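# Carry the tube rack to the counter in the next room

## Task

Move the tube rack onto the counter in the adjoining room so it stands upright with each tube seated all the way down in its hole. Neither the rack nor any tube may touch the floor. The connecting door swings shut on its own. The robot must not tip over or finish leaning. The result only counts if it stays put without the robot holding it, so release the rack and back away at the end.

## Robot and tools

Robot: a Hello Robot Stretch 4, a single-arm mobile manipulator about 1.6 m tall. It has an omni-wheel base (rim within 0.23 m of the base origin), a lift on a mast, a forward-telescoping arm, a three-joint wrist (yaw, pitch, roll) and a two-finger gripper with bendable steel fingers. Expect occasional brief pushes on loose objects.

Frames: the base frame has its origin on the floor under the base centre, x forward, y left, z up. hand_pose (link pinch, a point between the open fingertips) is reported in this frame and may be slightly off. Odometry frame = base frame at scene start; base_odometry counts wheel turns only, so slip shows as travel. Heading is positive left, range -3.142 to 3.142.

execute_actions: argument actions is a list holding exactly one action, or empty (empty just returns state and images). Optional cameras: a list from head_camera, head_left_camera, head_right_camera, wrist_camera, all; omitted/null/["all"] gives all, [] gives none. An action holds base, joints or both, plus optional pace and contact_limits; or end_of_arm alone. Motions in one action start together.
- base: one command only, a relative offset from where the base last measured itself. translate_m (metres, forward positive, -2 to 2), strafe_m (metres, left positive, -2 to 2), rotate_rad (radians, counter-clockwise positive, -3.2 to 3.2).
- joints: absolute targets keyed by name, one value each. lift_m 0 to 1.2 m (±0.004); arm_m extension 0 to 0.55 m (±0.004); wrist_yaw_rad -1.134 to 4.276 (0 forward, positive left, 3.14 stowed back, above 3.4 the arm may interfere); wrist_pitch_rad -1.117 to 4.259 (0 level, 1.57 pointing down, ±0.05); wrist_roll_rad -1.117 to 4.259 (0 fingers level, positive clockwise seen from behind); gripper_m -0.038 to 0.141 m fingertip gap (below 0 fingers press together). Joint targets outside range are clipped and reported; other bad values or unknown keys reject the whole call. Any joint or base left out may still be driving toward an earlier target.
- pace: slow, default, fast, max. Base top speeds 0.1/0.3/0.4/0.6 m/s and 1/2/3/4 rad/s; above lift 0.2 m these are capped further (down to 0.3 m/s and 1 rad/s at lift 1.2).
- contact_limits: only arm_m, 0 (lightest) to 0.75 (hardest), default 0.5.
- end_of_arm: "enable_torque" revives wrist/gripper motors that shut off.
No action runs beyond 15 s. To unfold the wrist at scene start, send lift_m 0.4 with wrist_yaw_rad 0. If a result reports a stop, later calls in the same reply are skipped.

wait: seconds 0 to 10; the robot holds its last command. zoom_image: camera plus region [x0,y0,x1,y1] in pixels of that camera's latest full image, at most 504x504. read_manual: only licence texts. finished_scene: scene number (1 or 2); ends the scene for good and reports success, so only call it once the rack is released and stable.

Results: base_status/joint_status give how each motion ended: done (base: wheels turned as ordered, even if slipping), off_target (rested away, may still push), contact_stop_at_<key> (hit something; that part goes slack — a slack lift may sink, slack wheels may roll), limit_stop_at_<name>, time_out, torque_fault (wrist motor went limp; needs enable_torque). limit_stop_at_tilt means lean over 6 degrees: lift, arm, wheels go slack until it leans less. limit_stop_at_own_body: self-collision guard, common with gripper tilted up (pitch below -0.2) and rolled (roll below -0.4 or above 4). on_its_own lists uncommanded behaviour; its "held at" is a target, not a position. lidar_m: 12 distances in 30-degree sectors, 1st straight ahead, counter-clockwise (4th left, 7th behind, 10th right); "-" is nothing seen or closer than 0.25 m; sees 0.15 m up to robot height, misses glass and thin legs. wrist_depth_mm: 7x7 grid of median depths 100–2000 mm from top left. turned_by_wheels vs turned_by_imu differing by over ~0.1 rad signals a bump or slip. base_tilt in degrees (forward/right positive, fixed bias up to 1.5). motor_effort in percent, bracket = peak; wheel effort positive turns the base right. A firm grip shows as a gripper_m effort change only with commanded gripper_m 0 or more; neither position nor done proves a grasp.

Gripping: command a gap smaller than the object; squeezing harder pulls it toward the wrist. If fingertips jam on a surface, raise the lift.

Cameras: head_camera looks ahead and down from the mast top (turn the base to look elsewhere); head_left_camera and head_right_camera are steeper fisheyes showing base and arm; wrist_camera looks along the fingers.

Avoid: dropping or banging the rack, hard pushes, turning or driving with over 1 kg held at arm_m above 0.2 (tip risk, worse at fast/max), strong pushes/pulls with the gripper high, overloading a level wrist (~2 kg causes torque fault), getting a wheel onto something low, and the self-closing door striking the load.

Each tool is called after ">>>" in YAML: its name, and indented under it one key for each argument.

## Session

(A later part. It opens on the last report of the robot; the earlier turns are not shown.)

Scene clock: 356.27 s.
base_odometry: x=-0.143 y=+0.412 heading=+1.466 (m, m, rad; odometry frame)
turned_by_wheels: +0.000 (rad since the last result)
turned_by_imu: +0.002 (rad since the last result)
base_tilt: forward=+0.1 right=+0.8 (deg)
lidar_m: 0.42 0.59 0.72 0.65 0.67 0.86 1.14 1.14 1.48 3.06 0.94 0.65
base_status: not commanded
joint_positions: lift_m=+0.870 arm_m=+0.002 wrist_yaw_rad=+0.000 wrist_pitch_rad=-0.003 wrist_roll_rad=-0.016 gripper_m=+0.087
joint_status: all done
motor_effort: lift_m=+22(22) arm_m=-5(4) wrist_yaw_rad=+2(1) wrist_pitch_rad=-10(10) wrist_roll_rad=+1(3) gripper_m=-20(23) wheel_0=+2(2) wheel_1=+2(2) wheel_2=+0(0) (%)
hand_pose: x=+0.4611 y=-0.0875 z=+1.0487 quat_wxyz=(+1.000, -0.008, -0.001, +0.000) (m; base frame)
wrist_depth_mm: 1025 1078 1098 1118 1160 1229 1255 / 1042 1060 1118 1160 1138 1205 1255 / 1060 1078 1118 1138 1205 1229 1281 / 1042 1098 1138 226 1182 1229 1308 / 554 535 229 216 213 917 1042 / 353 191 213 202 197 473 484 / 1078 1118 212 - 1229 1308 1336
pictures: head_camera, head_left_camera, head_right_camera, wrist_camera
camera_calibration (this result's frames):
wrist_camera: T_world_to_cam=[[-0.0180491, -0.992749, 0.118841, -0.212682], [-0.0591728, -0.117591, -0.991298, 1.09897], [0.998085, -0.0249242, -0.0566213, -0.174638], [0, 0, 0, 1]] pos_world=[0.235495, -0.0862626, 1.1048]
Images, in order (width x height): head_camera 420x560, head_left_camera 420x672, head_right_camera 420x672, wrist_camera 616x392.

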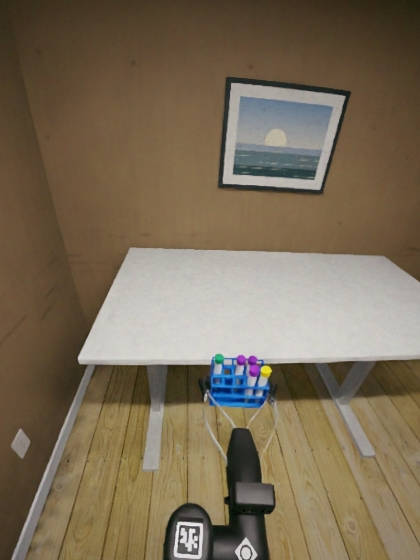

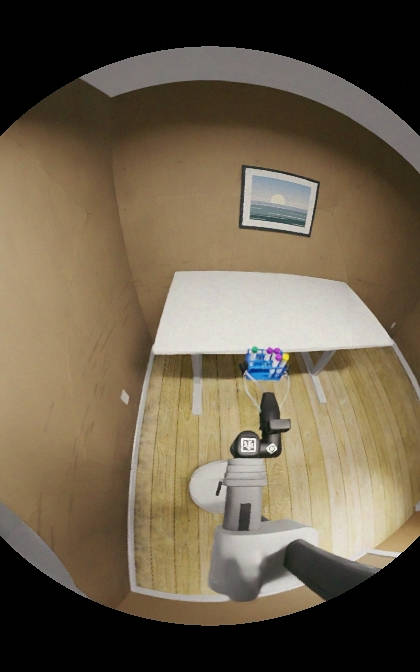

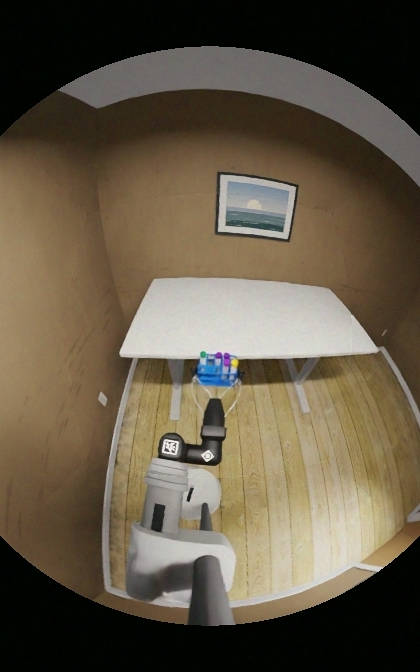

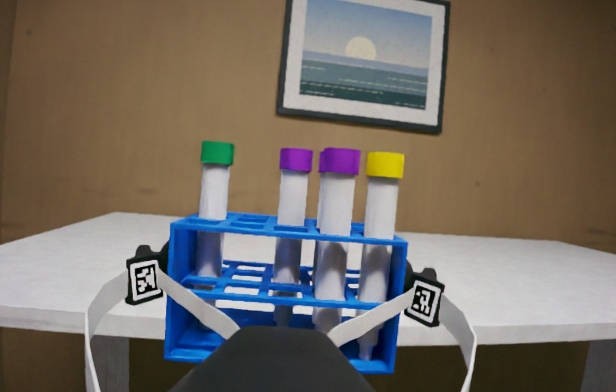

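>>> zoom_image:
  camera: "head_camera"
  region: [180, 330, 310, 440]

Region (180, 330, 310, 440) of head_camera's 420x560 image, scaled by 3.877, with more detail than that image has; it fills the top 426 rows of this view, and the rest is white.

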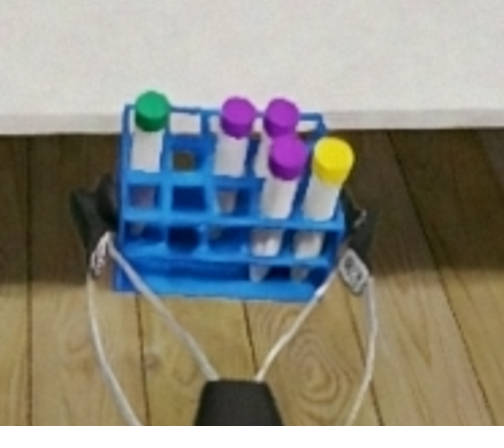

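>>> execute_actions:
  actions:
    - {"base": {"rotate_rad": -2.05}, "joints": {"wrist_yaw_rad": 2.85}, "pace": "default"}

Scene clock: 385.10 s.
base_odometry: x=-0.143 y=+0.412 heading=-0.584 (m, m, rad; odometry frame)
turned_by_wheels: -2.050 (rad since the last result)
turned_by_imu: -2.048 (rad since the last result)
base_tilt: forward=+0.1 right=+0.7 (deg)
lidar_m: 1.49 3.04 0.93 0.63 0.59 0.60 0.71 0.65 0.68 0.90 1.14 1.18
base_status: done
joint_positions: lift_m=+0.870 arm_m=+0.002 wrist_yaw_rad=+2.850 wrist_pitch_rad=-0.003 wrist_roll_rad=-0.016 gripper_m=+0.087
joint_status: all done
motor_effort: lift_m=+21(22) arm_m=-5(5) wrist_yaw_rad=+1(9) wrist_pitch_rad=-9(11) wrist_roll_rad=+0(2) gripper_m=-24(24) wheel_0=+0(5) wheel_1=-2(8) wheel_2=+0(5) (%)
hand_pose: x=-0.0786 y=+0.1668 z=+1.0488 quat_wxyz=(+0.145, +0.000, -0.008, +0.989) (m; base frame)
wrist_depth_mm: 138 798 1008 1308 1464 1255 1138 / 138 820 1025 1366 1499 1229 1118 / 143 831 1008 1281 1430 1255 1118 / 699 842 960 225 1336 1255 1138 / 715 788 228 216 212 946 1060 / 732 190 213 202 196 539 521 / 741 878 212 - 960 1205 1118
pictures: head_camera, head_left_camera, head_right_camera, wrist_camera
camera_calibration (this result's frames):
wrist_camera: T_world_to_cam=[[0.302903, 0.945583, 0.118838, -0.268069], [0.0904573, 0.0956069, -0.991301, 1.07325], [-0.948719, 0.311018, -0.0565753, 0.161283], [0, 0, 0, 1]] pos_world=[0.137128, 0.10071, 1.1049]
Images, in order (width x height): head_camera 420x560, head_left_camera 420x672, head_right_camera 420x672, wrist_camera 616x392.

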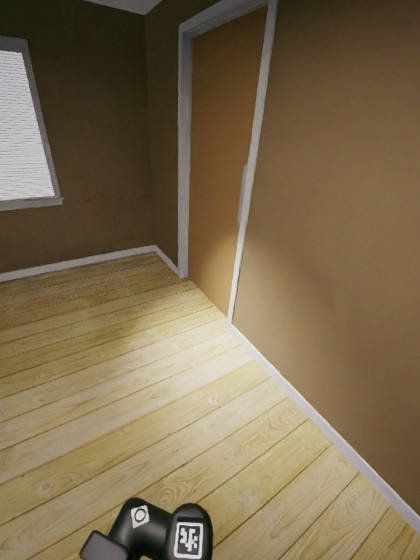

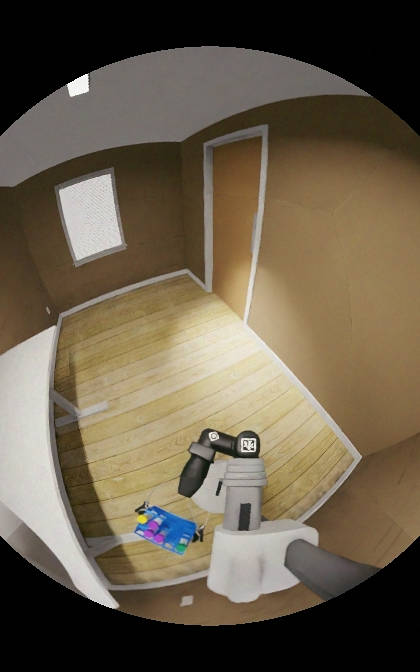

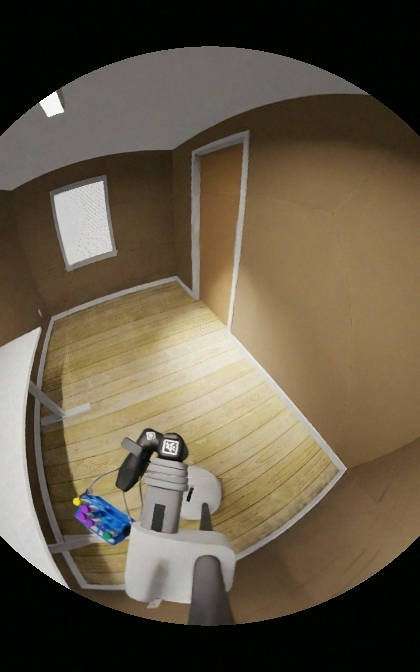

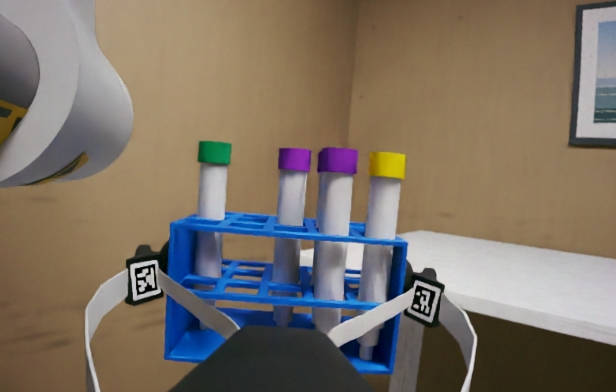

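>>> zoom_image:
  camera: "head_camera"
  region: [160, 0, 300, 340]

Region (160, 0, 300, 340) of head_camera's 420x560 image, scaled by 1.482, with more detail than that image has; it fills the left 208 columns of this view, and the rest is white.

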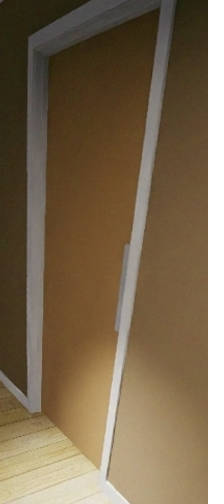

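>>> execute_actions:
  actions:
    - {"base": {"rotate_rad": 0.2}, "joints": {"lift_m": 0.75}, "pace": "default"}
  cameras: []

>>> execute_actions:
  actions:
    - {"base": {"translate_m": 1.0}, "pace": "default"}

Scene clock: 432.53 s.
base_odometry: x=-0.143 y=+0.412 heading=-0.384 (m, m, rad; odometry frame)
turned_by_wheels: +0.200 (rad since the last result)
turned_by_imu: +0.203 (rad since the last result)
base_tilt: forward=+0.2 right=+0.8 (deg)
lidar_m: 2.01 3.06 0.75 0.60 0.57 0.65 0.67 0.65 0.72 1.11 1.14 1.23
base_status: done
joint_positions: lift_m=+0.750 arm_m=+0.002 wrist_yaw_rad=+2.850 wrist_pitch_rad=-0.003 wrist_roll_rad=-0.016 gripper_m=+0.087
joint_status: all done
motor_effort: lift_m=+16(19) arm_m=-5(5) wrist_yaw_rad=+1(2) wrist_pitch_rad=-7(11) wrist_roll_rad=+0(1) gripper_m=-21(21) wheel_0=+0(10) wheel_1=+1(6) wheel_2=+1(4) (%)
hand_pose: x=-0.0786 y=+0.1667 z=+0.9292 quat_wxyz=(+0.145, +0.000, -0.008, +0.989) (m; base frame)
wrist_depth_mm: 137 741 878 1060 1366 1308 1138 / 138 759 891 1078 1397 1308 1118 / 143 768 891 1042 1366 1308 1098 / 676 788 866 225 634 1255 1098 / 691 741 229 215 213 866 1078 / 707 191 213 203 196 878 1118 / 699 809 211 - 1397 1205 1138
pictures: none
No camera images: the call's "cameras" was empty. Leave "cameras" out to get every camera's image.

Scene clock: 437.37 s.
base_odometry: x=+0.784 y=+0.037 heading=-0.384 (m, m, rad; odometry frame)
turned_by_wheels: +0.000 (rad since the last result)
turned_by_imu: +0.000 (rad since the last result)
base_tilt: forward=+0.2 right=+0.8 (deg)
lidar_m: 1.37 2.14 2.24 0.97 0.99 1.08 1.64 1.58 0.94 0.74 0.73 0.81
base_status: done
joint_positions: lift_m=+0.750 arm_m=+0.002 wrist_yaw_rad=+2.850 wrist_pitch_rad=-0.003 wrist_roll_rad=-0.016 gripper_m=+0.087
joint_status: not commanded
motor_effort: lift_m=+17(17) arm_m=-5(5) wrist_yaw_rad=+1(1) wrist_pitch_rad=-9(9) wrist_roll_rad=+1(0) gripper_m=-25(23) wheel_0=+1(6) wheel_1=+0(4) wheel_2=+0(7) (%)
hand_pose: x=-0.0786 y=+0.1667 z=+0.9291 quat_wxyz=(+0.145, +0.000, -0.008, +0.989) (m; base frame)
wrist_depth_mm: 137 1537 1863 - - 1708 1464 / 138 1618 1921 - - 1618 1397 / 143 1618 1863 - - 1708 1430 / 1430 1618 1808 226 1229 1576 1430 / 1464 1499 228 216 212 1661 1430 / 1430 190 214 202 196 1661 1366 / 1537 1661 211 - 1863 1576 1430
pictures: head_camera, head_left_camera, head_right_camera, wrist_camera
camera_calibration (this result's frames):
wrist_camera: T_world_to_cam=[[0.302624, 0.945673, 0.118837, -0.253799], [0.0904227, 0.095635, -0.991301, 0.954627], [-0.948811, 0.310737, -0.0565689, 0.154523], [0, 0, 0, 1]] pos_world=[0.137098, 0.100699, 0.985225]
Images, in order (width x height): head_camera 420x560, head_left_camera 420x672, head_right_camera 420x672, wrist_camera 616x392.

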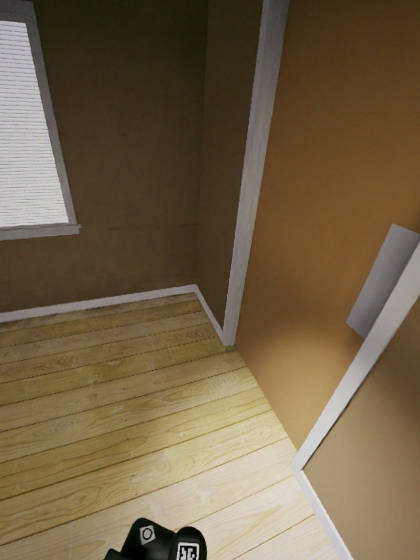

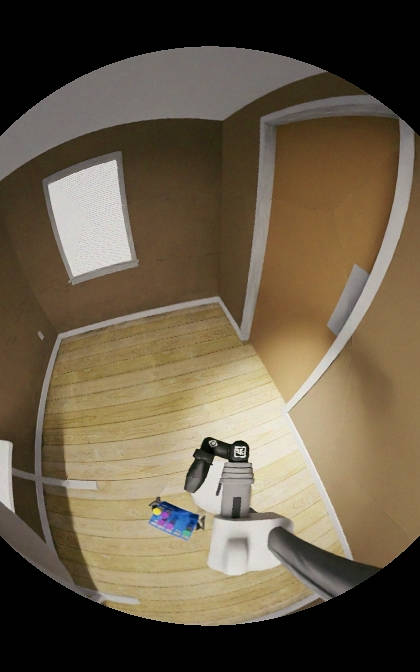

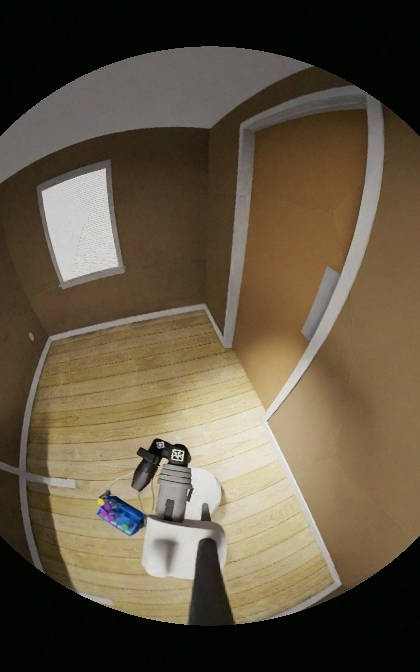

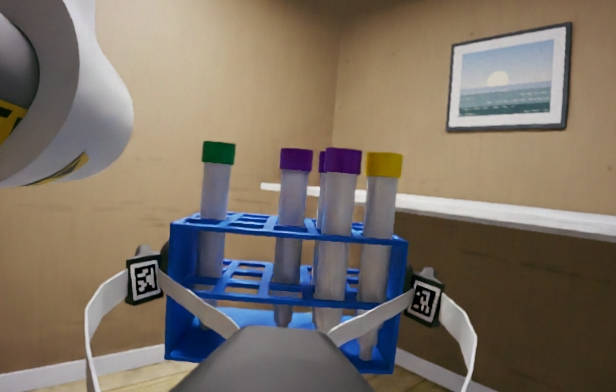

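>>> zoom_image:
  camera: "head_camera"
  region: [180, 280, 400, 520]

Region (180, 280, 400, 520) of head_camera's 420x560 image, scaled by 2.100, with more detail than that image has; it fills the left 462 columns of this view, and the rest is white.

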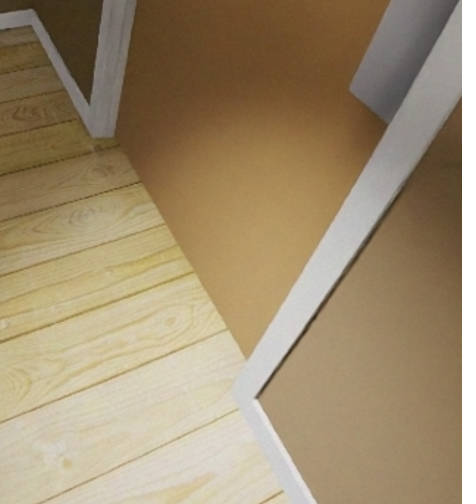

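>>> execute_actions:
  actions:
    - {"base": {"translate_m": 0.87}, "pace": "default"}
  cameras: ["head_right_camera"]

>>> execute_actions:
  actions:
    - {"base": {"rotate_rad": 1.935}, "pace": "default"}
  cameras: ["head_left_camera", "head_right_camera", "wrist_camera"]

Scene clock: 484.30 s.
base_odometry: x=+1.590 y=-0.289 heading=-0.385 (m, m, rad; odometry frame)
turned_by_wheels: +0.000 (rad since the last result)
turned_by_imu: +0.003 (rad since the last result)
base_tilt: forward=+0.1 right=+0.8 (deg)
lidar_m: 0.66 1.35 1.44 2.15 1.48 1.44 2.44 1.11 0.55 0.48 0.47 0.52
base_status: done
joint_positions: lift_m=+0.750 arm_m=+0.002 wrist_yaw_rad=+2.850 wrist_pitch_rad=-0.003 wrist_roll_rad=-0.016 gripper_m=+0.087
joint_status: not commanded
motor_effort: lift_m=+17(17) arm_m=-5(5) wrist_yaw_rad=+1(1) wrist_pitch_rad=-12(9) wrist_roll_rad=+0(1) gripper_m=-22(21) wheel_0=-2(4) wheel_1=-1(5) wheel_2=+0(6) (%)
hand_pose: x=-0.0786 y=+0.1667 z=+0.9291 quat_wxyz=(+0.145, +0.000, -0.008, +0.989) (m; base frame)
wrist_depth_mm: 137 - - - - - 1756 / 138 - - - - - 1708 / 143 - - - - - 1708 / - - - 226 1863 1921 1756 / - - 228 215 213 1863 1756 / - 190 213 202 197 1863 1756 / 1618 1708 211 - 1708 1863 1708
pictures: head_right_camera
Images, in order (width x height): head_right_camera 420x672.

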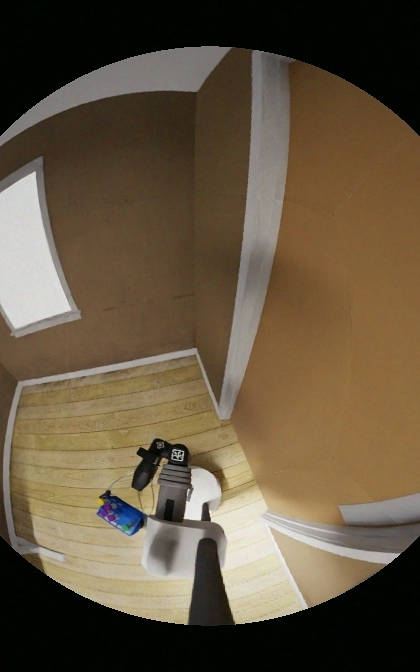

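Scene clock: 486.57 s.
base_odometry: x=+1.590 y=-0.289 heading=+1.551 (m, m, rad; odometry frame)
turned_by_wheels: +1.935 (rad since the last result)
turned_by_imu: +1.936 (rad since the last result)
base_tilt: forward=+0.3 right=+0.7 (deg)
lidar_m: 2.11 1.43 1.85 1.84 0.56 0.50 0.47 0.51 0.66 1.35 1.39 1.84
base_status: done
joint_positions: lift_m=+0.750 arm_m=+0.002 wrist_yaw_rad=+2.850 wrist_pitch_rad=-0.003 wrist_roll_rad=-0.016 gripper_m=+0.087
joint_status: not commanded
motor_effort: lift_m=+17(17) arm_m=-5(5) wrist_yaw_rad=+1(2) wrist_pitch_rad=-11(10) wrist_roll_rad=+0(2) gripper_m=-18(22) wheel_0=-1(6) wheel_1=+1(6) wheel_2=+1(10) (%)
hand_pose: x=-0.0786 y=+0.1667 z=+0.9291 quat_wxyz=(+0.145, +0.000, -0.008, +0.989) (m; base frame)
wrist_depth_mm: 138 544 585 640 621 691 768 / 138 554 597 640 621 699 768 / 143 564 603 640 634 707 778 / 525 559 591 226 609 707 798 / 535 559 228 216 212 723 809 / 535 190 214 203 197 741 820 / 535 585 211 - 676 759 831
pictures: head_left_camera, head_right_camera, wrist_camera
camera_calibration (this result's frames):
wrist_camera: T_world_to_cam=[[0.302652, 0.945664, 0.118832, -0.253798], [0.0904241, 0.0956272, -0.991302, 0.954607], [-0.948802, 0.310765, -0.056569, 0.154526], [0, 0, 0, 1]] pos_world=[0.137108, 0.1007, 0.985204]
Images, in order (width x height): head_left_camera 420x672, head_right_camera 420x672, wrist_camera 616x392.

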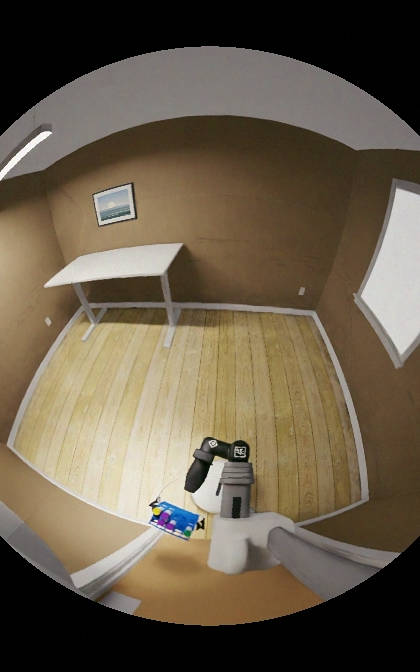

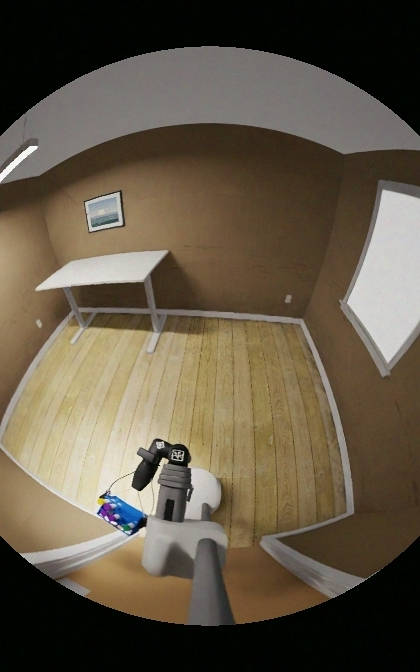

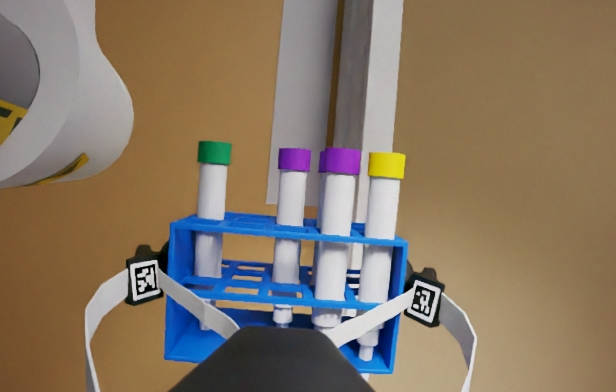

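>>> execute_actions:
  actions:
    - {"base": {"translate_m": -0.18}, "pace": "default"}
  cameras: []

>>> execute_actions:
  actions:
    - {"base": {"translate_m": -0.17}, "pace": "slow"}
  cameras: ["head_left_camera", "head_right_camera", "wrist_camera"]

Scene clock: 523.37 s.
base_odometry: x=+1.587 y=-0.469 heading=+1.550 (m, m, rad; odometry frame)
turned_by_wheels: +0.000 (rad since the last result)
turned_by_imu: +0.003 (rad since the last result)
base_tilt: forward=+0.3 right=+0.7 (deg)
lidar_m: 2.29 1.61 2.12 1.02 0.44 0.32 0.27 0.31 0.43 0.83 1.41 1.86
base_status: done
joint_positions: lift_m=+0.750 arm_m=+0.002 wrist_yaw_rad=+2.850 wrist_pitch_rad=-0.003 wrist_roll_rad=-0.016 gripper_m=+0.087
joint_status: not commanded
motor_effort: lift_m=+17(16) arm_m=-5(5) wrist_yaw_rad=+1(1) wrist_pitch_rad=-10(9) wrist_roll_rad=+1(1) gripper_m=-20(22) wheel_0=-1(7) wheel_1=+1(6) wheel_2=-1(8) (%)
hand_pose: x=-0.0786 y=+0.1667 z=+0.9291 quat_wxyz=(+0.145, +0.000, -0.008, +0.989) (m; base frame)
wrist_depth_mm: 137 389 421 455 480 466 508 / 138 397 424 462 480 473 521 / 143 399 433 455 466 480 525 / 373 399 418 225 439 488 535 / 382 392 227 216 213 492 544 / 384 190 213 202 196 504 559 / 384 407 212 - 449 508 564
pictures: none
No camera images: the call's "cameras" was empty. Leave "cameras" out to get every camera's image.

Scene clock: 526.37 s.
base_odometry: x=+1.583 y=-0.639 heading=+1.550 (m, m, rad; odometry frame)
turned_by_wheels: +0.000 (rad since the last result)
turned_by_imu: +0.000 (rad since the last result)
base_tilt: forward=+0.2 right=+0.8 (deg)
lidar_m: 2.29 1.76 2.35 0.35 0.35 0.25 - 0.25 0.26 0.52 1.43 1.86
base_status: done
joint_positions: lift_m=+0.750 arm_m=+0.002 wrist_yaw_rad=+2.850 wrist_pitch_rad=-0.003 wrist_roll_rad=-0.016 gripper_m=+0.087
joint_status: not commanded
motor_effort: lift_m=+19(19) arm_m=-4(5) wrist_yaw_rad=+1(5) wrist_pitch_rad=-10(10) wrist_roll_rad=+1(2) gripper_m=-23(16) wheel_0=-3(7) wheel_1=-2(17) wheel_2=+4(16) (%)
hand_pose: x=-0.0788 y=+0.1667 z=+0.9290 quat_wxyz=(+0.145, +0.000, -0.008, +0.989) (m; base frame)
wrist_depth_mm: 137 315 353 397 449 330 279 / 138 319 353 402 459 329 285 / 143 324 353 389 462 325 283 / 294 327 349 225 442 324 279 / 301 317 228 226 212 320 283 / 303 190 213 202 196 314 285 / 304 334 212 - 387 310 287
pictures: head_left_camera, head_right_camera, wrist_camera
camera_calibration (this result's frames):
wrist_camera: T_world_to_cam=[[0.302569, 0.945691, 0.118831, -0.253725], [0.0903786, 0.0956465, -0.991304, 0.954458], [-0.948833, 0.310678, -0.0565306, 0.154367], [0, 0, 0, 1]] pos_world=[0.136975, 0.100697, 0.985035]
Images, in order (width x height): head_left_camera 420x672, head_right_camera 420x672, wrist_camera 616x392.

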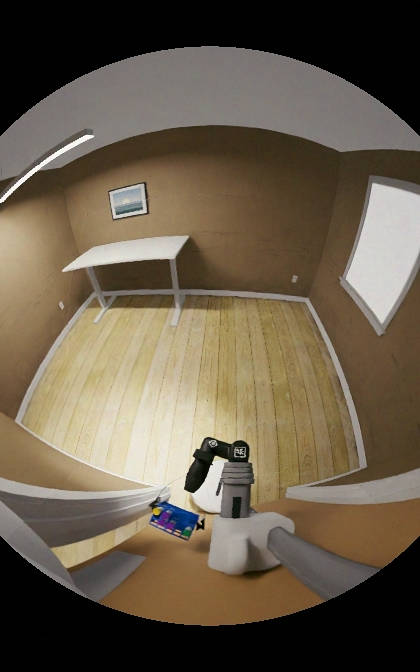

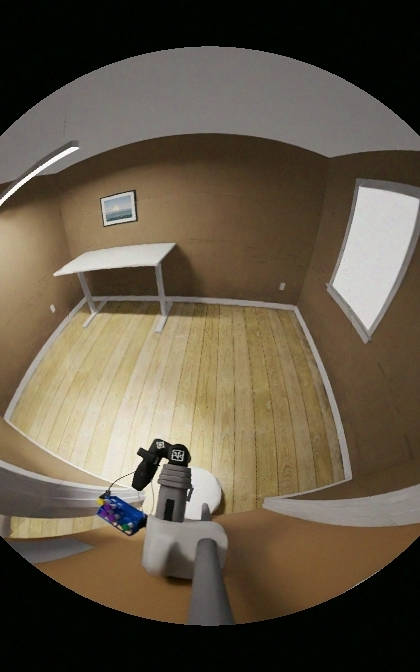

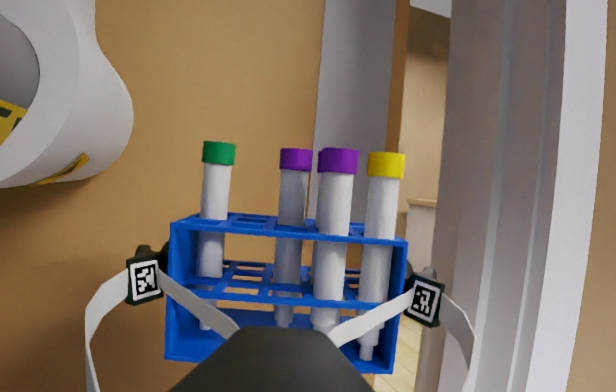

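>>> execute_actions:
  actions:
    - {"base": {"translate_m": -0.48}, "pace": "default"}

Scene clock: 534.67 s.
base_odometry: x=+1.573 y=-1.119 heading=+1.550 (m, m, rad; odometry frame)
turned_by_wheels: +0.000 (rad since the last result)
turned_by_imu: +0.001 (rad since the last result)
base_tilt: forward=+0.3 right=+0.6 (deg)
lidar_m: 2.32 0.48 0.43 1.02 1.79 1.91 0.25 0.25 - 0.25 0.35 1.92
base_status: done
joint_positions: lift_m=+0.750 arm_m=+0.002 wrist_yaw_rad=+2.850 wrist_pitch_rad=-0.003 wrist_roll_rad=-0.016 gripper_m=+0.087
joint_status: not commanded
motor_effort: lift_m=+19(19) arm_m=-4(4) wrist_yaw_rad=+1(1) wrist_pitch_rad=-11(10) wrist_roll_rad=-1(2) gripper_m=-18(22) wheel_0=+1(7) wheel_1=-2(12) wheel_2=+0(22) (%)
hand_pose: x=-0.0788 y=+0.1667 z=+0.9290 quat_wxyz=(+0.145, +0.000, -0.008, +0.989) (m; base frame)
wrist_depth_mm: 137 449 1808 - - - - / 138 455 1863 - - - - / 143 473 1863 - - - - / 364 480 1921 227 - - - / 382 433 228 216 213 - 1576 / 384 191 213 203 196 1921 1618 / 387 1661 211 - 1863 1863 1576
pictures: head_camera, head_left_camera, head_right_camera, wrist_camera
camera_calibration (this result's frames):
wrist_camera: T_world_to_cam=[[0.30256, 0.945694, 0.118831, -0.253723], [0.0903777, 0.0956474, -0.991304, 0.954458], [-0.948836, 0.310669, -0.0565305, 0.154367], [0, 0, 0, 1]] pos_world=[0.136974, 0.100696, 0.985035]
Images, in order (width x height): head_camera 420x560, head_left_camera 420x672, head_right_camera 420x672, wrist_camera 616x392.

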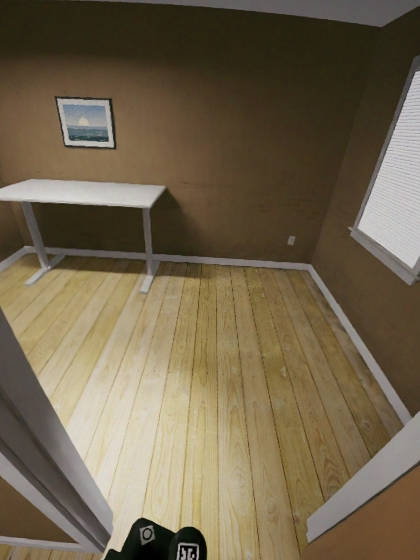

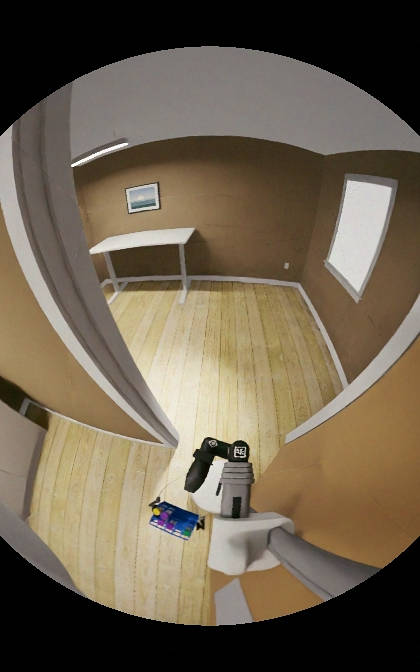

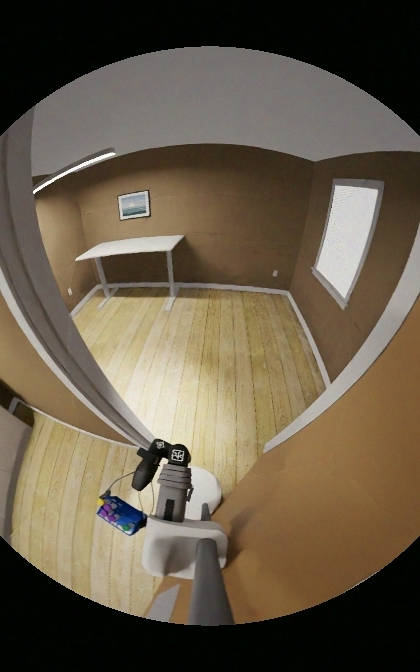

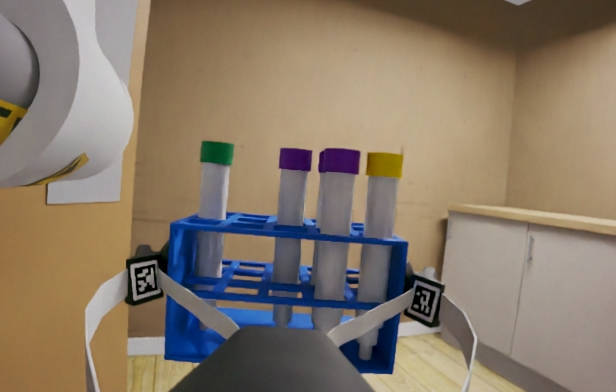

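>>> execute_actions:
  actions:
    - {"base": {"strafe_m": 0.5}, "pace": "default"}

Scene clock: 565.60 s.
base_odometry: x=+1.073 y=-1.109 heading=+1.550 (m, m, rad; odometry frame)
turned_by_wheels: +0.000 (rad since the last result)
turned_by_imu: +0.004 (rad since the last result)
base_tilt: forward=+0.3 right=+0.8 (deg)
lidar_m: 0.25 0.27 0.39 1.00 1.29 1.72 1.82 1.90 0.31 0.25 0.62 0.27
base_status: done
joint_positions: lift_m=+0.750 arm_m=+0.001 wrist_yaw_rad=+2.850 wrist_pitch_rad=-0.003 wrist_roll_rad=-0.016 gripper_m=+0.087
joint_status: not commanded
motor_effort: lift_m=+19(19) arm_m=-4(4) wrist_yaw_rad=+1(4) wrist_pitch_rad=-10(10) wrist_roll_rad=+1(1) gripper_m=-22(18) wheel_0=+8(12) wheel_1=-9(11) wheel_2=-1(9) (%)
hand_pose: x=-0.0788 y=+0.1667 z=+0.9290 quat_wxyz=(+0.145, +0.000, -0.008, +0.989) (m; base frame)
wrist_depth_mm: 138 1756 1863 - - - 1808 / 138 1756 1921 - - - 1756 / 143 1756 1983 - - - 1756 / 1618 1863 1863 227 1756 - 1661 / 1756 1756 228 216 212 1430 1118 / 1708 191 213 202 196 1336 1098 / 1618 1756 211 - 1661 1281 1118
pictures: head_camera, head_left_camera, head_right_camera, wrist_camera
camera_calibration (this result's frames):
wrist_camera: T_world_to_cam=[[0.30257, 0.945691, 0.11883, -0.253705], [0.0903226, 0.0956638, -0.991307, 0.954476], [-0.948838, 0.310673, -0.0564722, 0.154253], [0, 0, 0, 1]] pos_world=[0.136914, 0.100695, 0.985038]
Images, in order (width x height): head_camera 420x560, head_left_camera 420x672, head_right_camera 420x672, wrist_camera 616x392.

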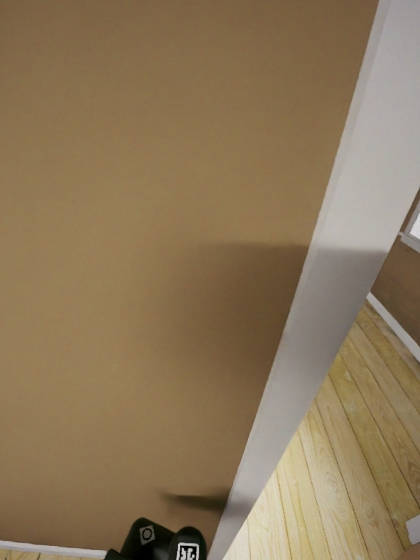

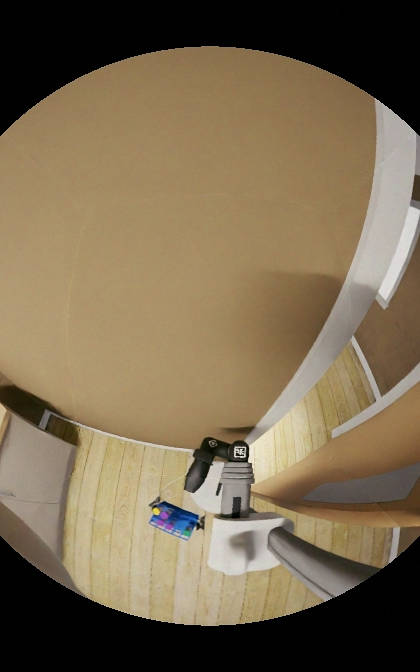

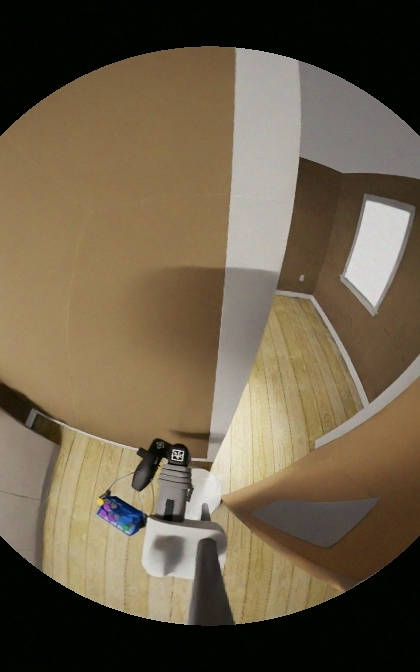

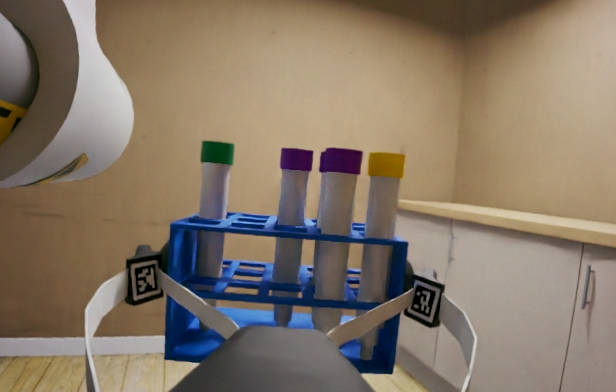

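>>> execute_actions:
  actions:
    - {"base": {"translate_m": -0.3}, "pace": "default"}

Scene clock: 583.60 s.
base_odometry: x=+1.067 y=-1.409 heading=+1.550 (m, m, rad; odometry frame)
turned_by_wheels: +0.000 (rad since the last result)
turned_by_imu: +0.004 (rad since the last result)
base_tilt: forward=+0.2 right=+0.9 (deg)
lidar_m: 0.56 0.60 0.80 1.22 1.28 1.62 1.52 1.61 1.99 1.88 0.88 0.57
base_status: done
joint_positions: lift_m=+0.750 arm_m=+0.001 wrist_yaw_rad=+2.850 wrist_pitch_rad=-0.003 wrist_roll_rad=-0.016 gripper_m=+0.087
joint_status: not commanded
motor_effort: lift_m=+19(19) arm_m=-4(4) wrist_yaw_rad=+1(0) wrist_pitch_rad=-10(10) wrist_roll_rad=+0(1) gripper_m=-25(25) wheel_0=+1(4) wheel_1=+0(9) wheel_2=-2(13) (%)
hand_pose: x=-0.0788 y=+0.1667 z=+0.9290 quat_wxyz=(+0.145, +0.000, -0.008, +0.989) (m; base frame)
wrist_depth_mm: 137 1464 1576 1708 1863 - 1863 / 138 1499 1576 1708 1921 - 1756 / 143 1499 1618 1708 1863 - 1756 / 1397 1499 1576 226 1808 - 1661 / 1430 1464 227 216 212 1397 1078 / 1430 190 214 202 196 1366 1098 / 1464 1537 211 - 1661 1281 1118
pictures: head_camera, head_left_camera, head_right_camera, wrist_camera
camera_calibration (this result's frames):
wrist_camera: T_world_to_cam=[[0.302592, 0.945684, 0.11883, -0.253709], [0.0903248, 0.0956615, -0.991307, 0.954476], [-0.948831, 0.310695, -0.0564722, 0.154252], [0, 0, 0, 1]] pos_world=[0.136916, 0.100696, 0.985038]
Images, in order (width x height): head_camera 420x560, head_left_camera 420x672, head_right_camera 420x672, wrist_camera 616x392.

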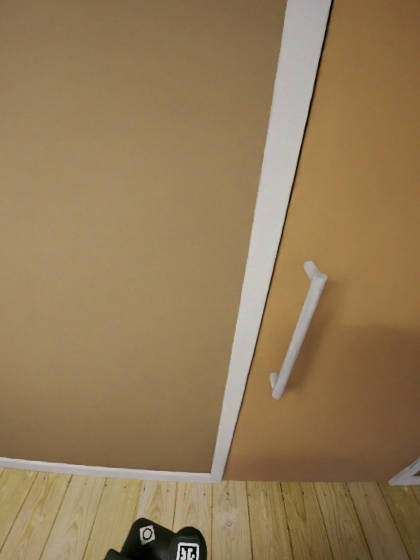

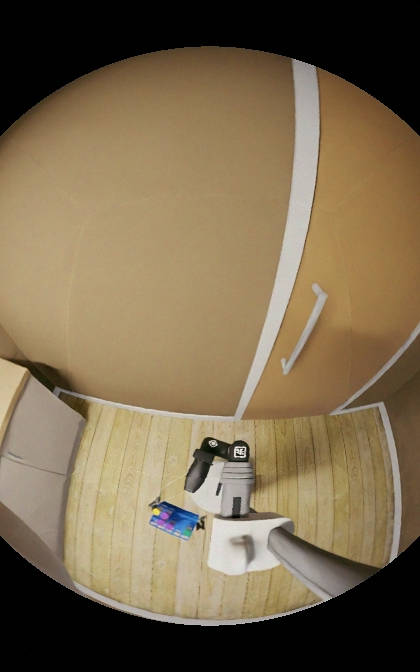

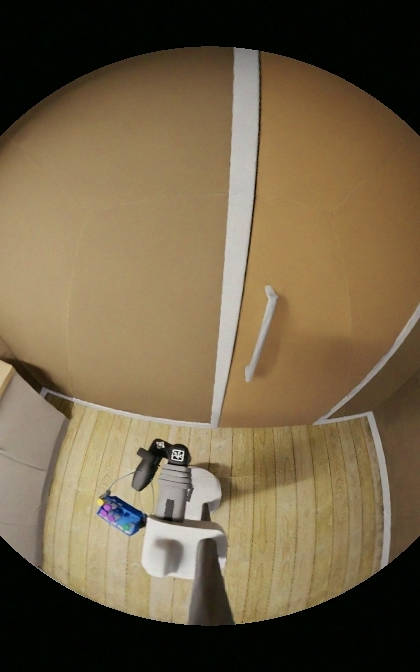

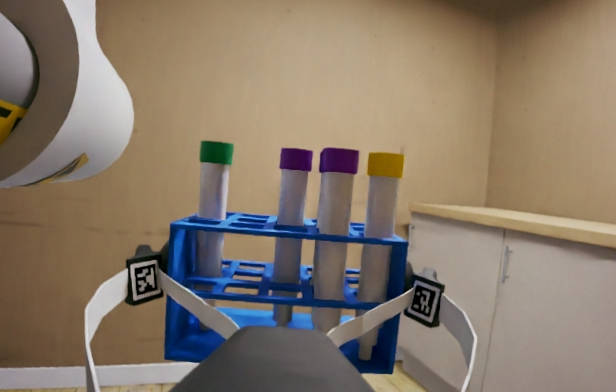

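>>> execute_actions:
  actions:
    - {"base": {"rotate_rad": 1.57}, "joints": {"wrist_yaw_rad": 0.0, "lift_m": 0.84}, "pace": "default"}

Scene clock: 609.10 s.
base_odometry: x=+1.067 y=-1.409 heading=+3.120 (m, m, rad; odometry frame)
turned_by_wheels: +1.570 (rad since the last result)
turned_by_imu: +1.573 (rad since the last result)
base_tilt: forward=+0.1 right=+0.7 (deg)
lidar_m: 0.43 1.27 1.61 1.52 1.58 1.97 1.87 0.85 0.56 0.54 0.58 0.83
base_status: done
joint_positions: lift_m=+0.840 arm_m=+0.001 wrist_yaw_rad=+0.000 wrist_pitch_rad=-0.003 wrist_roll_rad=-0.016 gripper_m=+0.087
joint_status: all done
motor_effort: lift_m=+21(23) arm_m=-4(4) wrist_yaw_rad=+0(8) wrist_pitch_rad=-11(12) wrist_roll_rad=+0(0) gripper_m=-19(23) wheel_0=+1(5) wheel_1=-1(5) wheel_2=-1(6) (%)
hand_pose: x=+0.4609 y=-0.0873 z=+1.0188 quat_wxyz=(+1.000, -0.008, -0.001, +0.000) (m; base frame)
wrist_depth_mm: 1576 1576 1537 1618 1576 946 683 / 1537 1499 1618 1576 1661 946 661 / 1576 1576 1576 1618 1537 917 661 / 1430 1576 1576 226 1229 904 640 / 991 991 228 215 212 866 634 / 1008 190 214 202 196 798 621 / 1008 1008 211 - 1118 768 615
pictures: head_camera, head_left_camera, head_right_camera, wrist_camera
camera_calibration (this result's frames):
wrist_camera: T_world_to_cam=[[-0.0175908, -0.992758, 0.118834, -0.2092], [-0.0589914, -0.117615, -0.991306, 1.06926], [0.998103, -0.0244481, -0.0564953, -0.176232], [0, 0, 0, 1]] pos_world=[0.235295, -0.0862328, 1.07487]
Images, in order (width x height): head_camera 420x560, head_left_camera 420x672, head_right_camera 420x672, wrist_camera 616x392.

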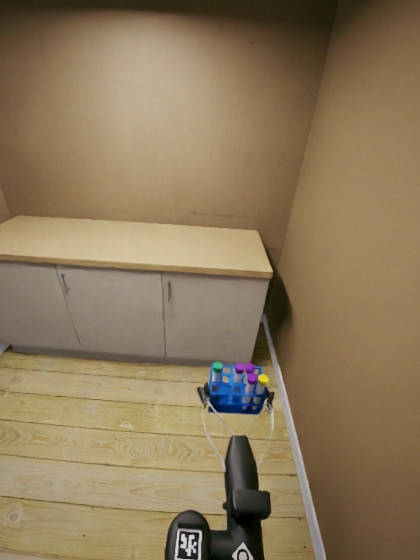

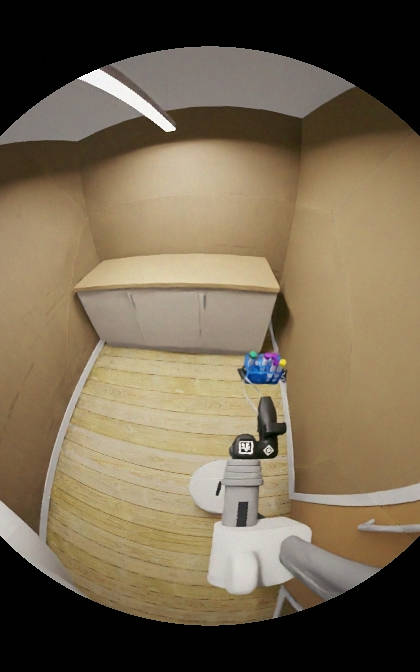

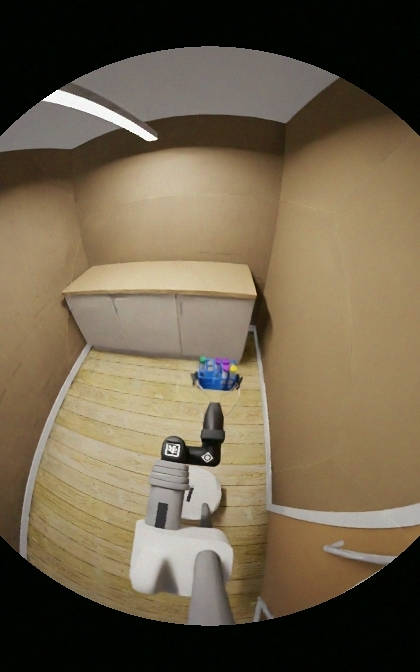

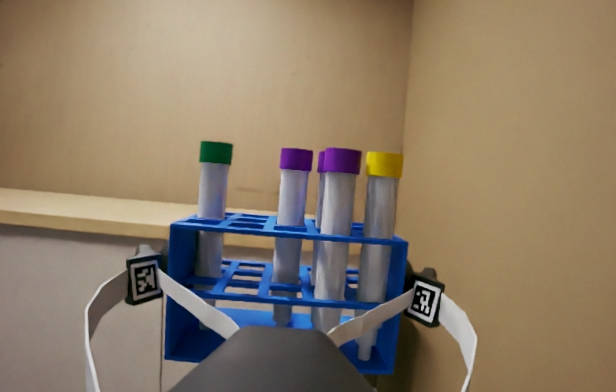

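>>> execute_actions:
  actions:
    - {"base": {"rotate_rad": 0.2}, "joints": {"lift_m": 0.875}, "pace": "default"}
  cameras: []

>>> execute_actions:
  actions:
    - {"base": {"translate_m": 0.6}, "joints": {"arm_m": 0.1}, "pace": "default"}
  cameras: ["head_camera", "head_left_camera", "wrist_camera"]

Scene clock: 633.10 s.
base_odometry: x=+1.067 y=-1.409 heading=-2.963 (m, m, rad; odometry frame)
turned_by_wheels: +0.200 (rad since the last result)
turned_by_imu: +0.202 (rad since the last result)
base_tilt: forward=+0.1 right=+0.7 (deg)
lidar_m: 0.39 1.37 1.55 1.54 1.72 1.92 1.38 0.69 0.58 0.56 0.64 1.05
base_status: done
joint_positions: lift_m=+0.875 arm_m=+0.001 wrist_yaw_rad=+0.000 wrist_pitch_rad=-0.003 wrist_roll_rad=-0.016 gripper_m=+0.087
joint_status: all done
motor_effort: lift_m=+21(23) arm_m=-4(4) wrist_yaw_rad=+1(1) wrist_pitch_rad=-9(9) wrist_roll_rad=+0(1) gripper_m=-23(21) wheel_0=-1(7) wheel_1=+1(8) wheel_2=+1(5) (%)
hand_pose: x=+0.4609 y=-0.0874 z=+1.0538 quat_wxyz=(+1.000, -0.008, -0.001, +0.000) (m; base frame)
wrist_depth_mm: 1708 1756 1661 1618 1537 1499 1060 / 1808 1756 1708 1618 1499 1537 1042 / 1808 1708 1708 1618 1537 1499 976 / 1661 1808 1618 227 1537 1499 931 / 1138 1078 229 217 211 1336 931 / 1160 190 213 203 197 1205 904 / 1182 1160 212 - 991 1098 917
pictures: none
No camera images: the call's "cameras" was empty. Leave "cameras" out to get every camera's image.

Scene clock: 636.60 s.
base_odometry: x=+0.476 y=-1.515 heading=-2.963 (m, m, rad; odometry frame)
turned_by_wheels: +0.000 (rad since the last result)
turned_by_imu: +0.001 (rad since the last result)
base_tilt: forward=+0.3 right=+0.9 (deg)
lidar_m: 0.53 0.70 1.10 1.41 1.61 2.52 1.66 0.83 0.69 0.69 0.76 0.63
base_status: done
joint_positions: lift_m=+0.875 arm_m=+0.099 wrist_yaw_rad=+0.000 wrist_pitch_rad=-0.003 wrist_roll_rad=-0.016 gripper_m=+0.087
joint_status: all done
motor_effort: lift_m=+21(22) arm_m=+5(5) wrist_yaw_rad=+1(1) wrist_pitch_rad=-10(9) wrist_roll_rad=+0(1) gripper_m=-21(22) wheel_0=-1(8) wheel_1=+1(5) wheel_2=+1(8) (%)
hand_pose: x=+0.5585 y=-0.0874 z=+1.0538 quat_wxyz=(+1.000, -0.008, -0.001, +0.000) (m; base frame)
wrist_depth_mm: 1025 1008 960 931 878 866 842 / 1060 1008 976 931 904 866 842 / 1060 1025 976 946 904 878 854 / 1060 1025 976 227 878 891 854 / 715 683 228 216 213 866 842 / 452 190 214 203 197 603 621 / 343 349 212 - 370 404 439
pictures: head_camera, head_left_camera, wrist_camera
camera_calibration (this result's frames):
wrist_camera: T_world_to_cam=[[-0.0178865, -0.992753, 0.118833, -0.211564], [-0.0590024, -0.117597, -0.991307, 1.10975], [0.998098, -0.0247424, -0.0564714, -0.271745], [0, 0, 0, 1]] pos_world=[0.332922, -0.0862514, 1.10989]
Images, in order (width x height): head_camera 420x560, head_left_camera 420x672, wrist_camera 616x392.

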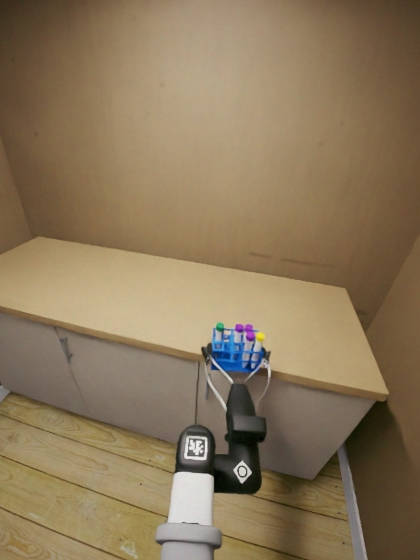

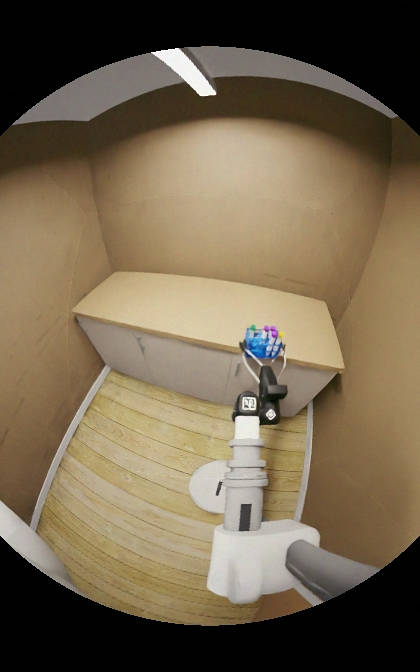

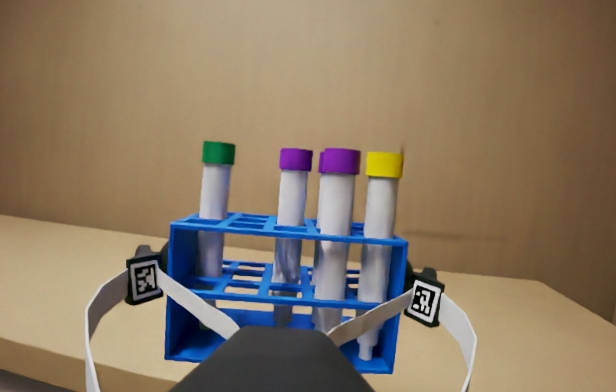

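>>> execute_actions:
  actions:
    - {"joints": {"arm_m": 0.42, "lift_m": 0.81}, "pace": "default"}
  cameras: ["head_camera", "wrist_camera"]

Scene clock: 657.27 s.
base_odometry: x=+0.476 y=-1.515 heading=-2.963 (m, m, rad; odometry frame)
turned_by_wheels: +0.000 (rad since the last result)
turned_by_imu: +0.002 (rad since the last result)
base_tilt: forward=+0.2 right=+0.7 (deg)
lidar_m: 0.63 0.71 1.14 1.42 1.58 2.51 1.66 0.83 0.68 0.68 0.77 0.62
base_status: not commanded
joint_positions: lift_m=+0.810 arm_m=+0.419 wrist_yaw_rad=+0.000 wrist_pitch_rad=-0.003 wrist_roll_rad=-0.016 gripper_m=+0.087
joint_status: all done
motor_effort: lift_m=+16(19) arm_m=+5(4) wrist_yaw_rad=+0(2) wrist_pitch_rad=-9(10) wrist_roll_rad=+3(1) gripper_m=-24(27) wheel_0=-1(0) wheel_1=+1(1) wheel_2=+1(1) (%)
hand_pose: x=+0.8785 y=-0.0874 z=+0.9892 quat_wxyz=(+1.000, -0.008, -0.001, +0.000) (m; base frame)
wrist_depth_mm: 699 661 634 615 591 569 559 / 699 668 647 621 603 580 559 / 707 668 640 621 597 574 559 / 699 676 640 227 597 580 564 / 477 459 228 215 212 585 569 / 298 190 213 203 196 404 421 / 227 233 211 - 248 270 293
pictures: head_camera, wrist_camera
camera_calibration (this result's frames):
wrist_camera: T_world_to_cam=[[-0.0177881, -0.992755, 0.118832, -0.198216], [-0.0589526, -0.117603, -0.991309, 1.06452], [0.998102, -0.0246389, -0.0564335, -0.594815], [0, 0, 0, 1]] pos_world=[0.652916, -0.0862449, 1.04525]
Images, in order (width x height): head_camera 420x560, wrist_camera 616x392.

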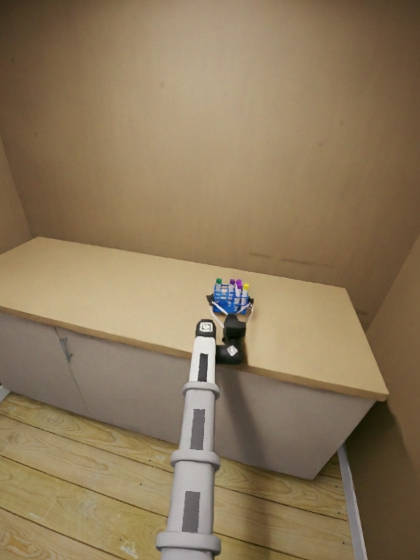

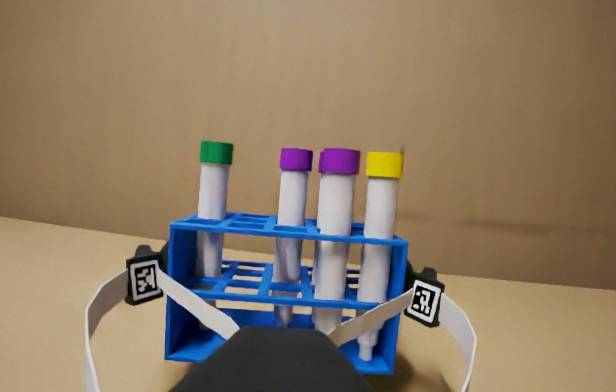

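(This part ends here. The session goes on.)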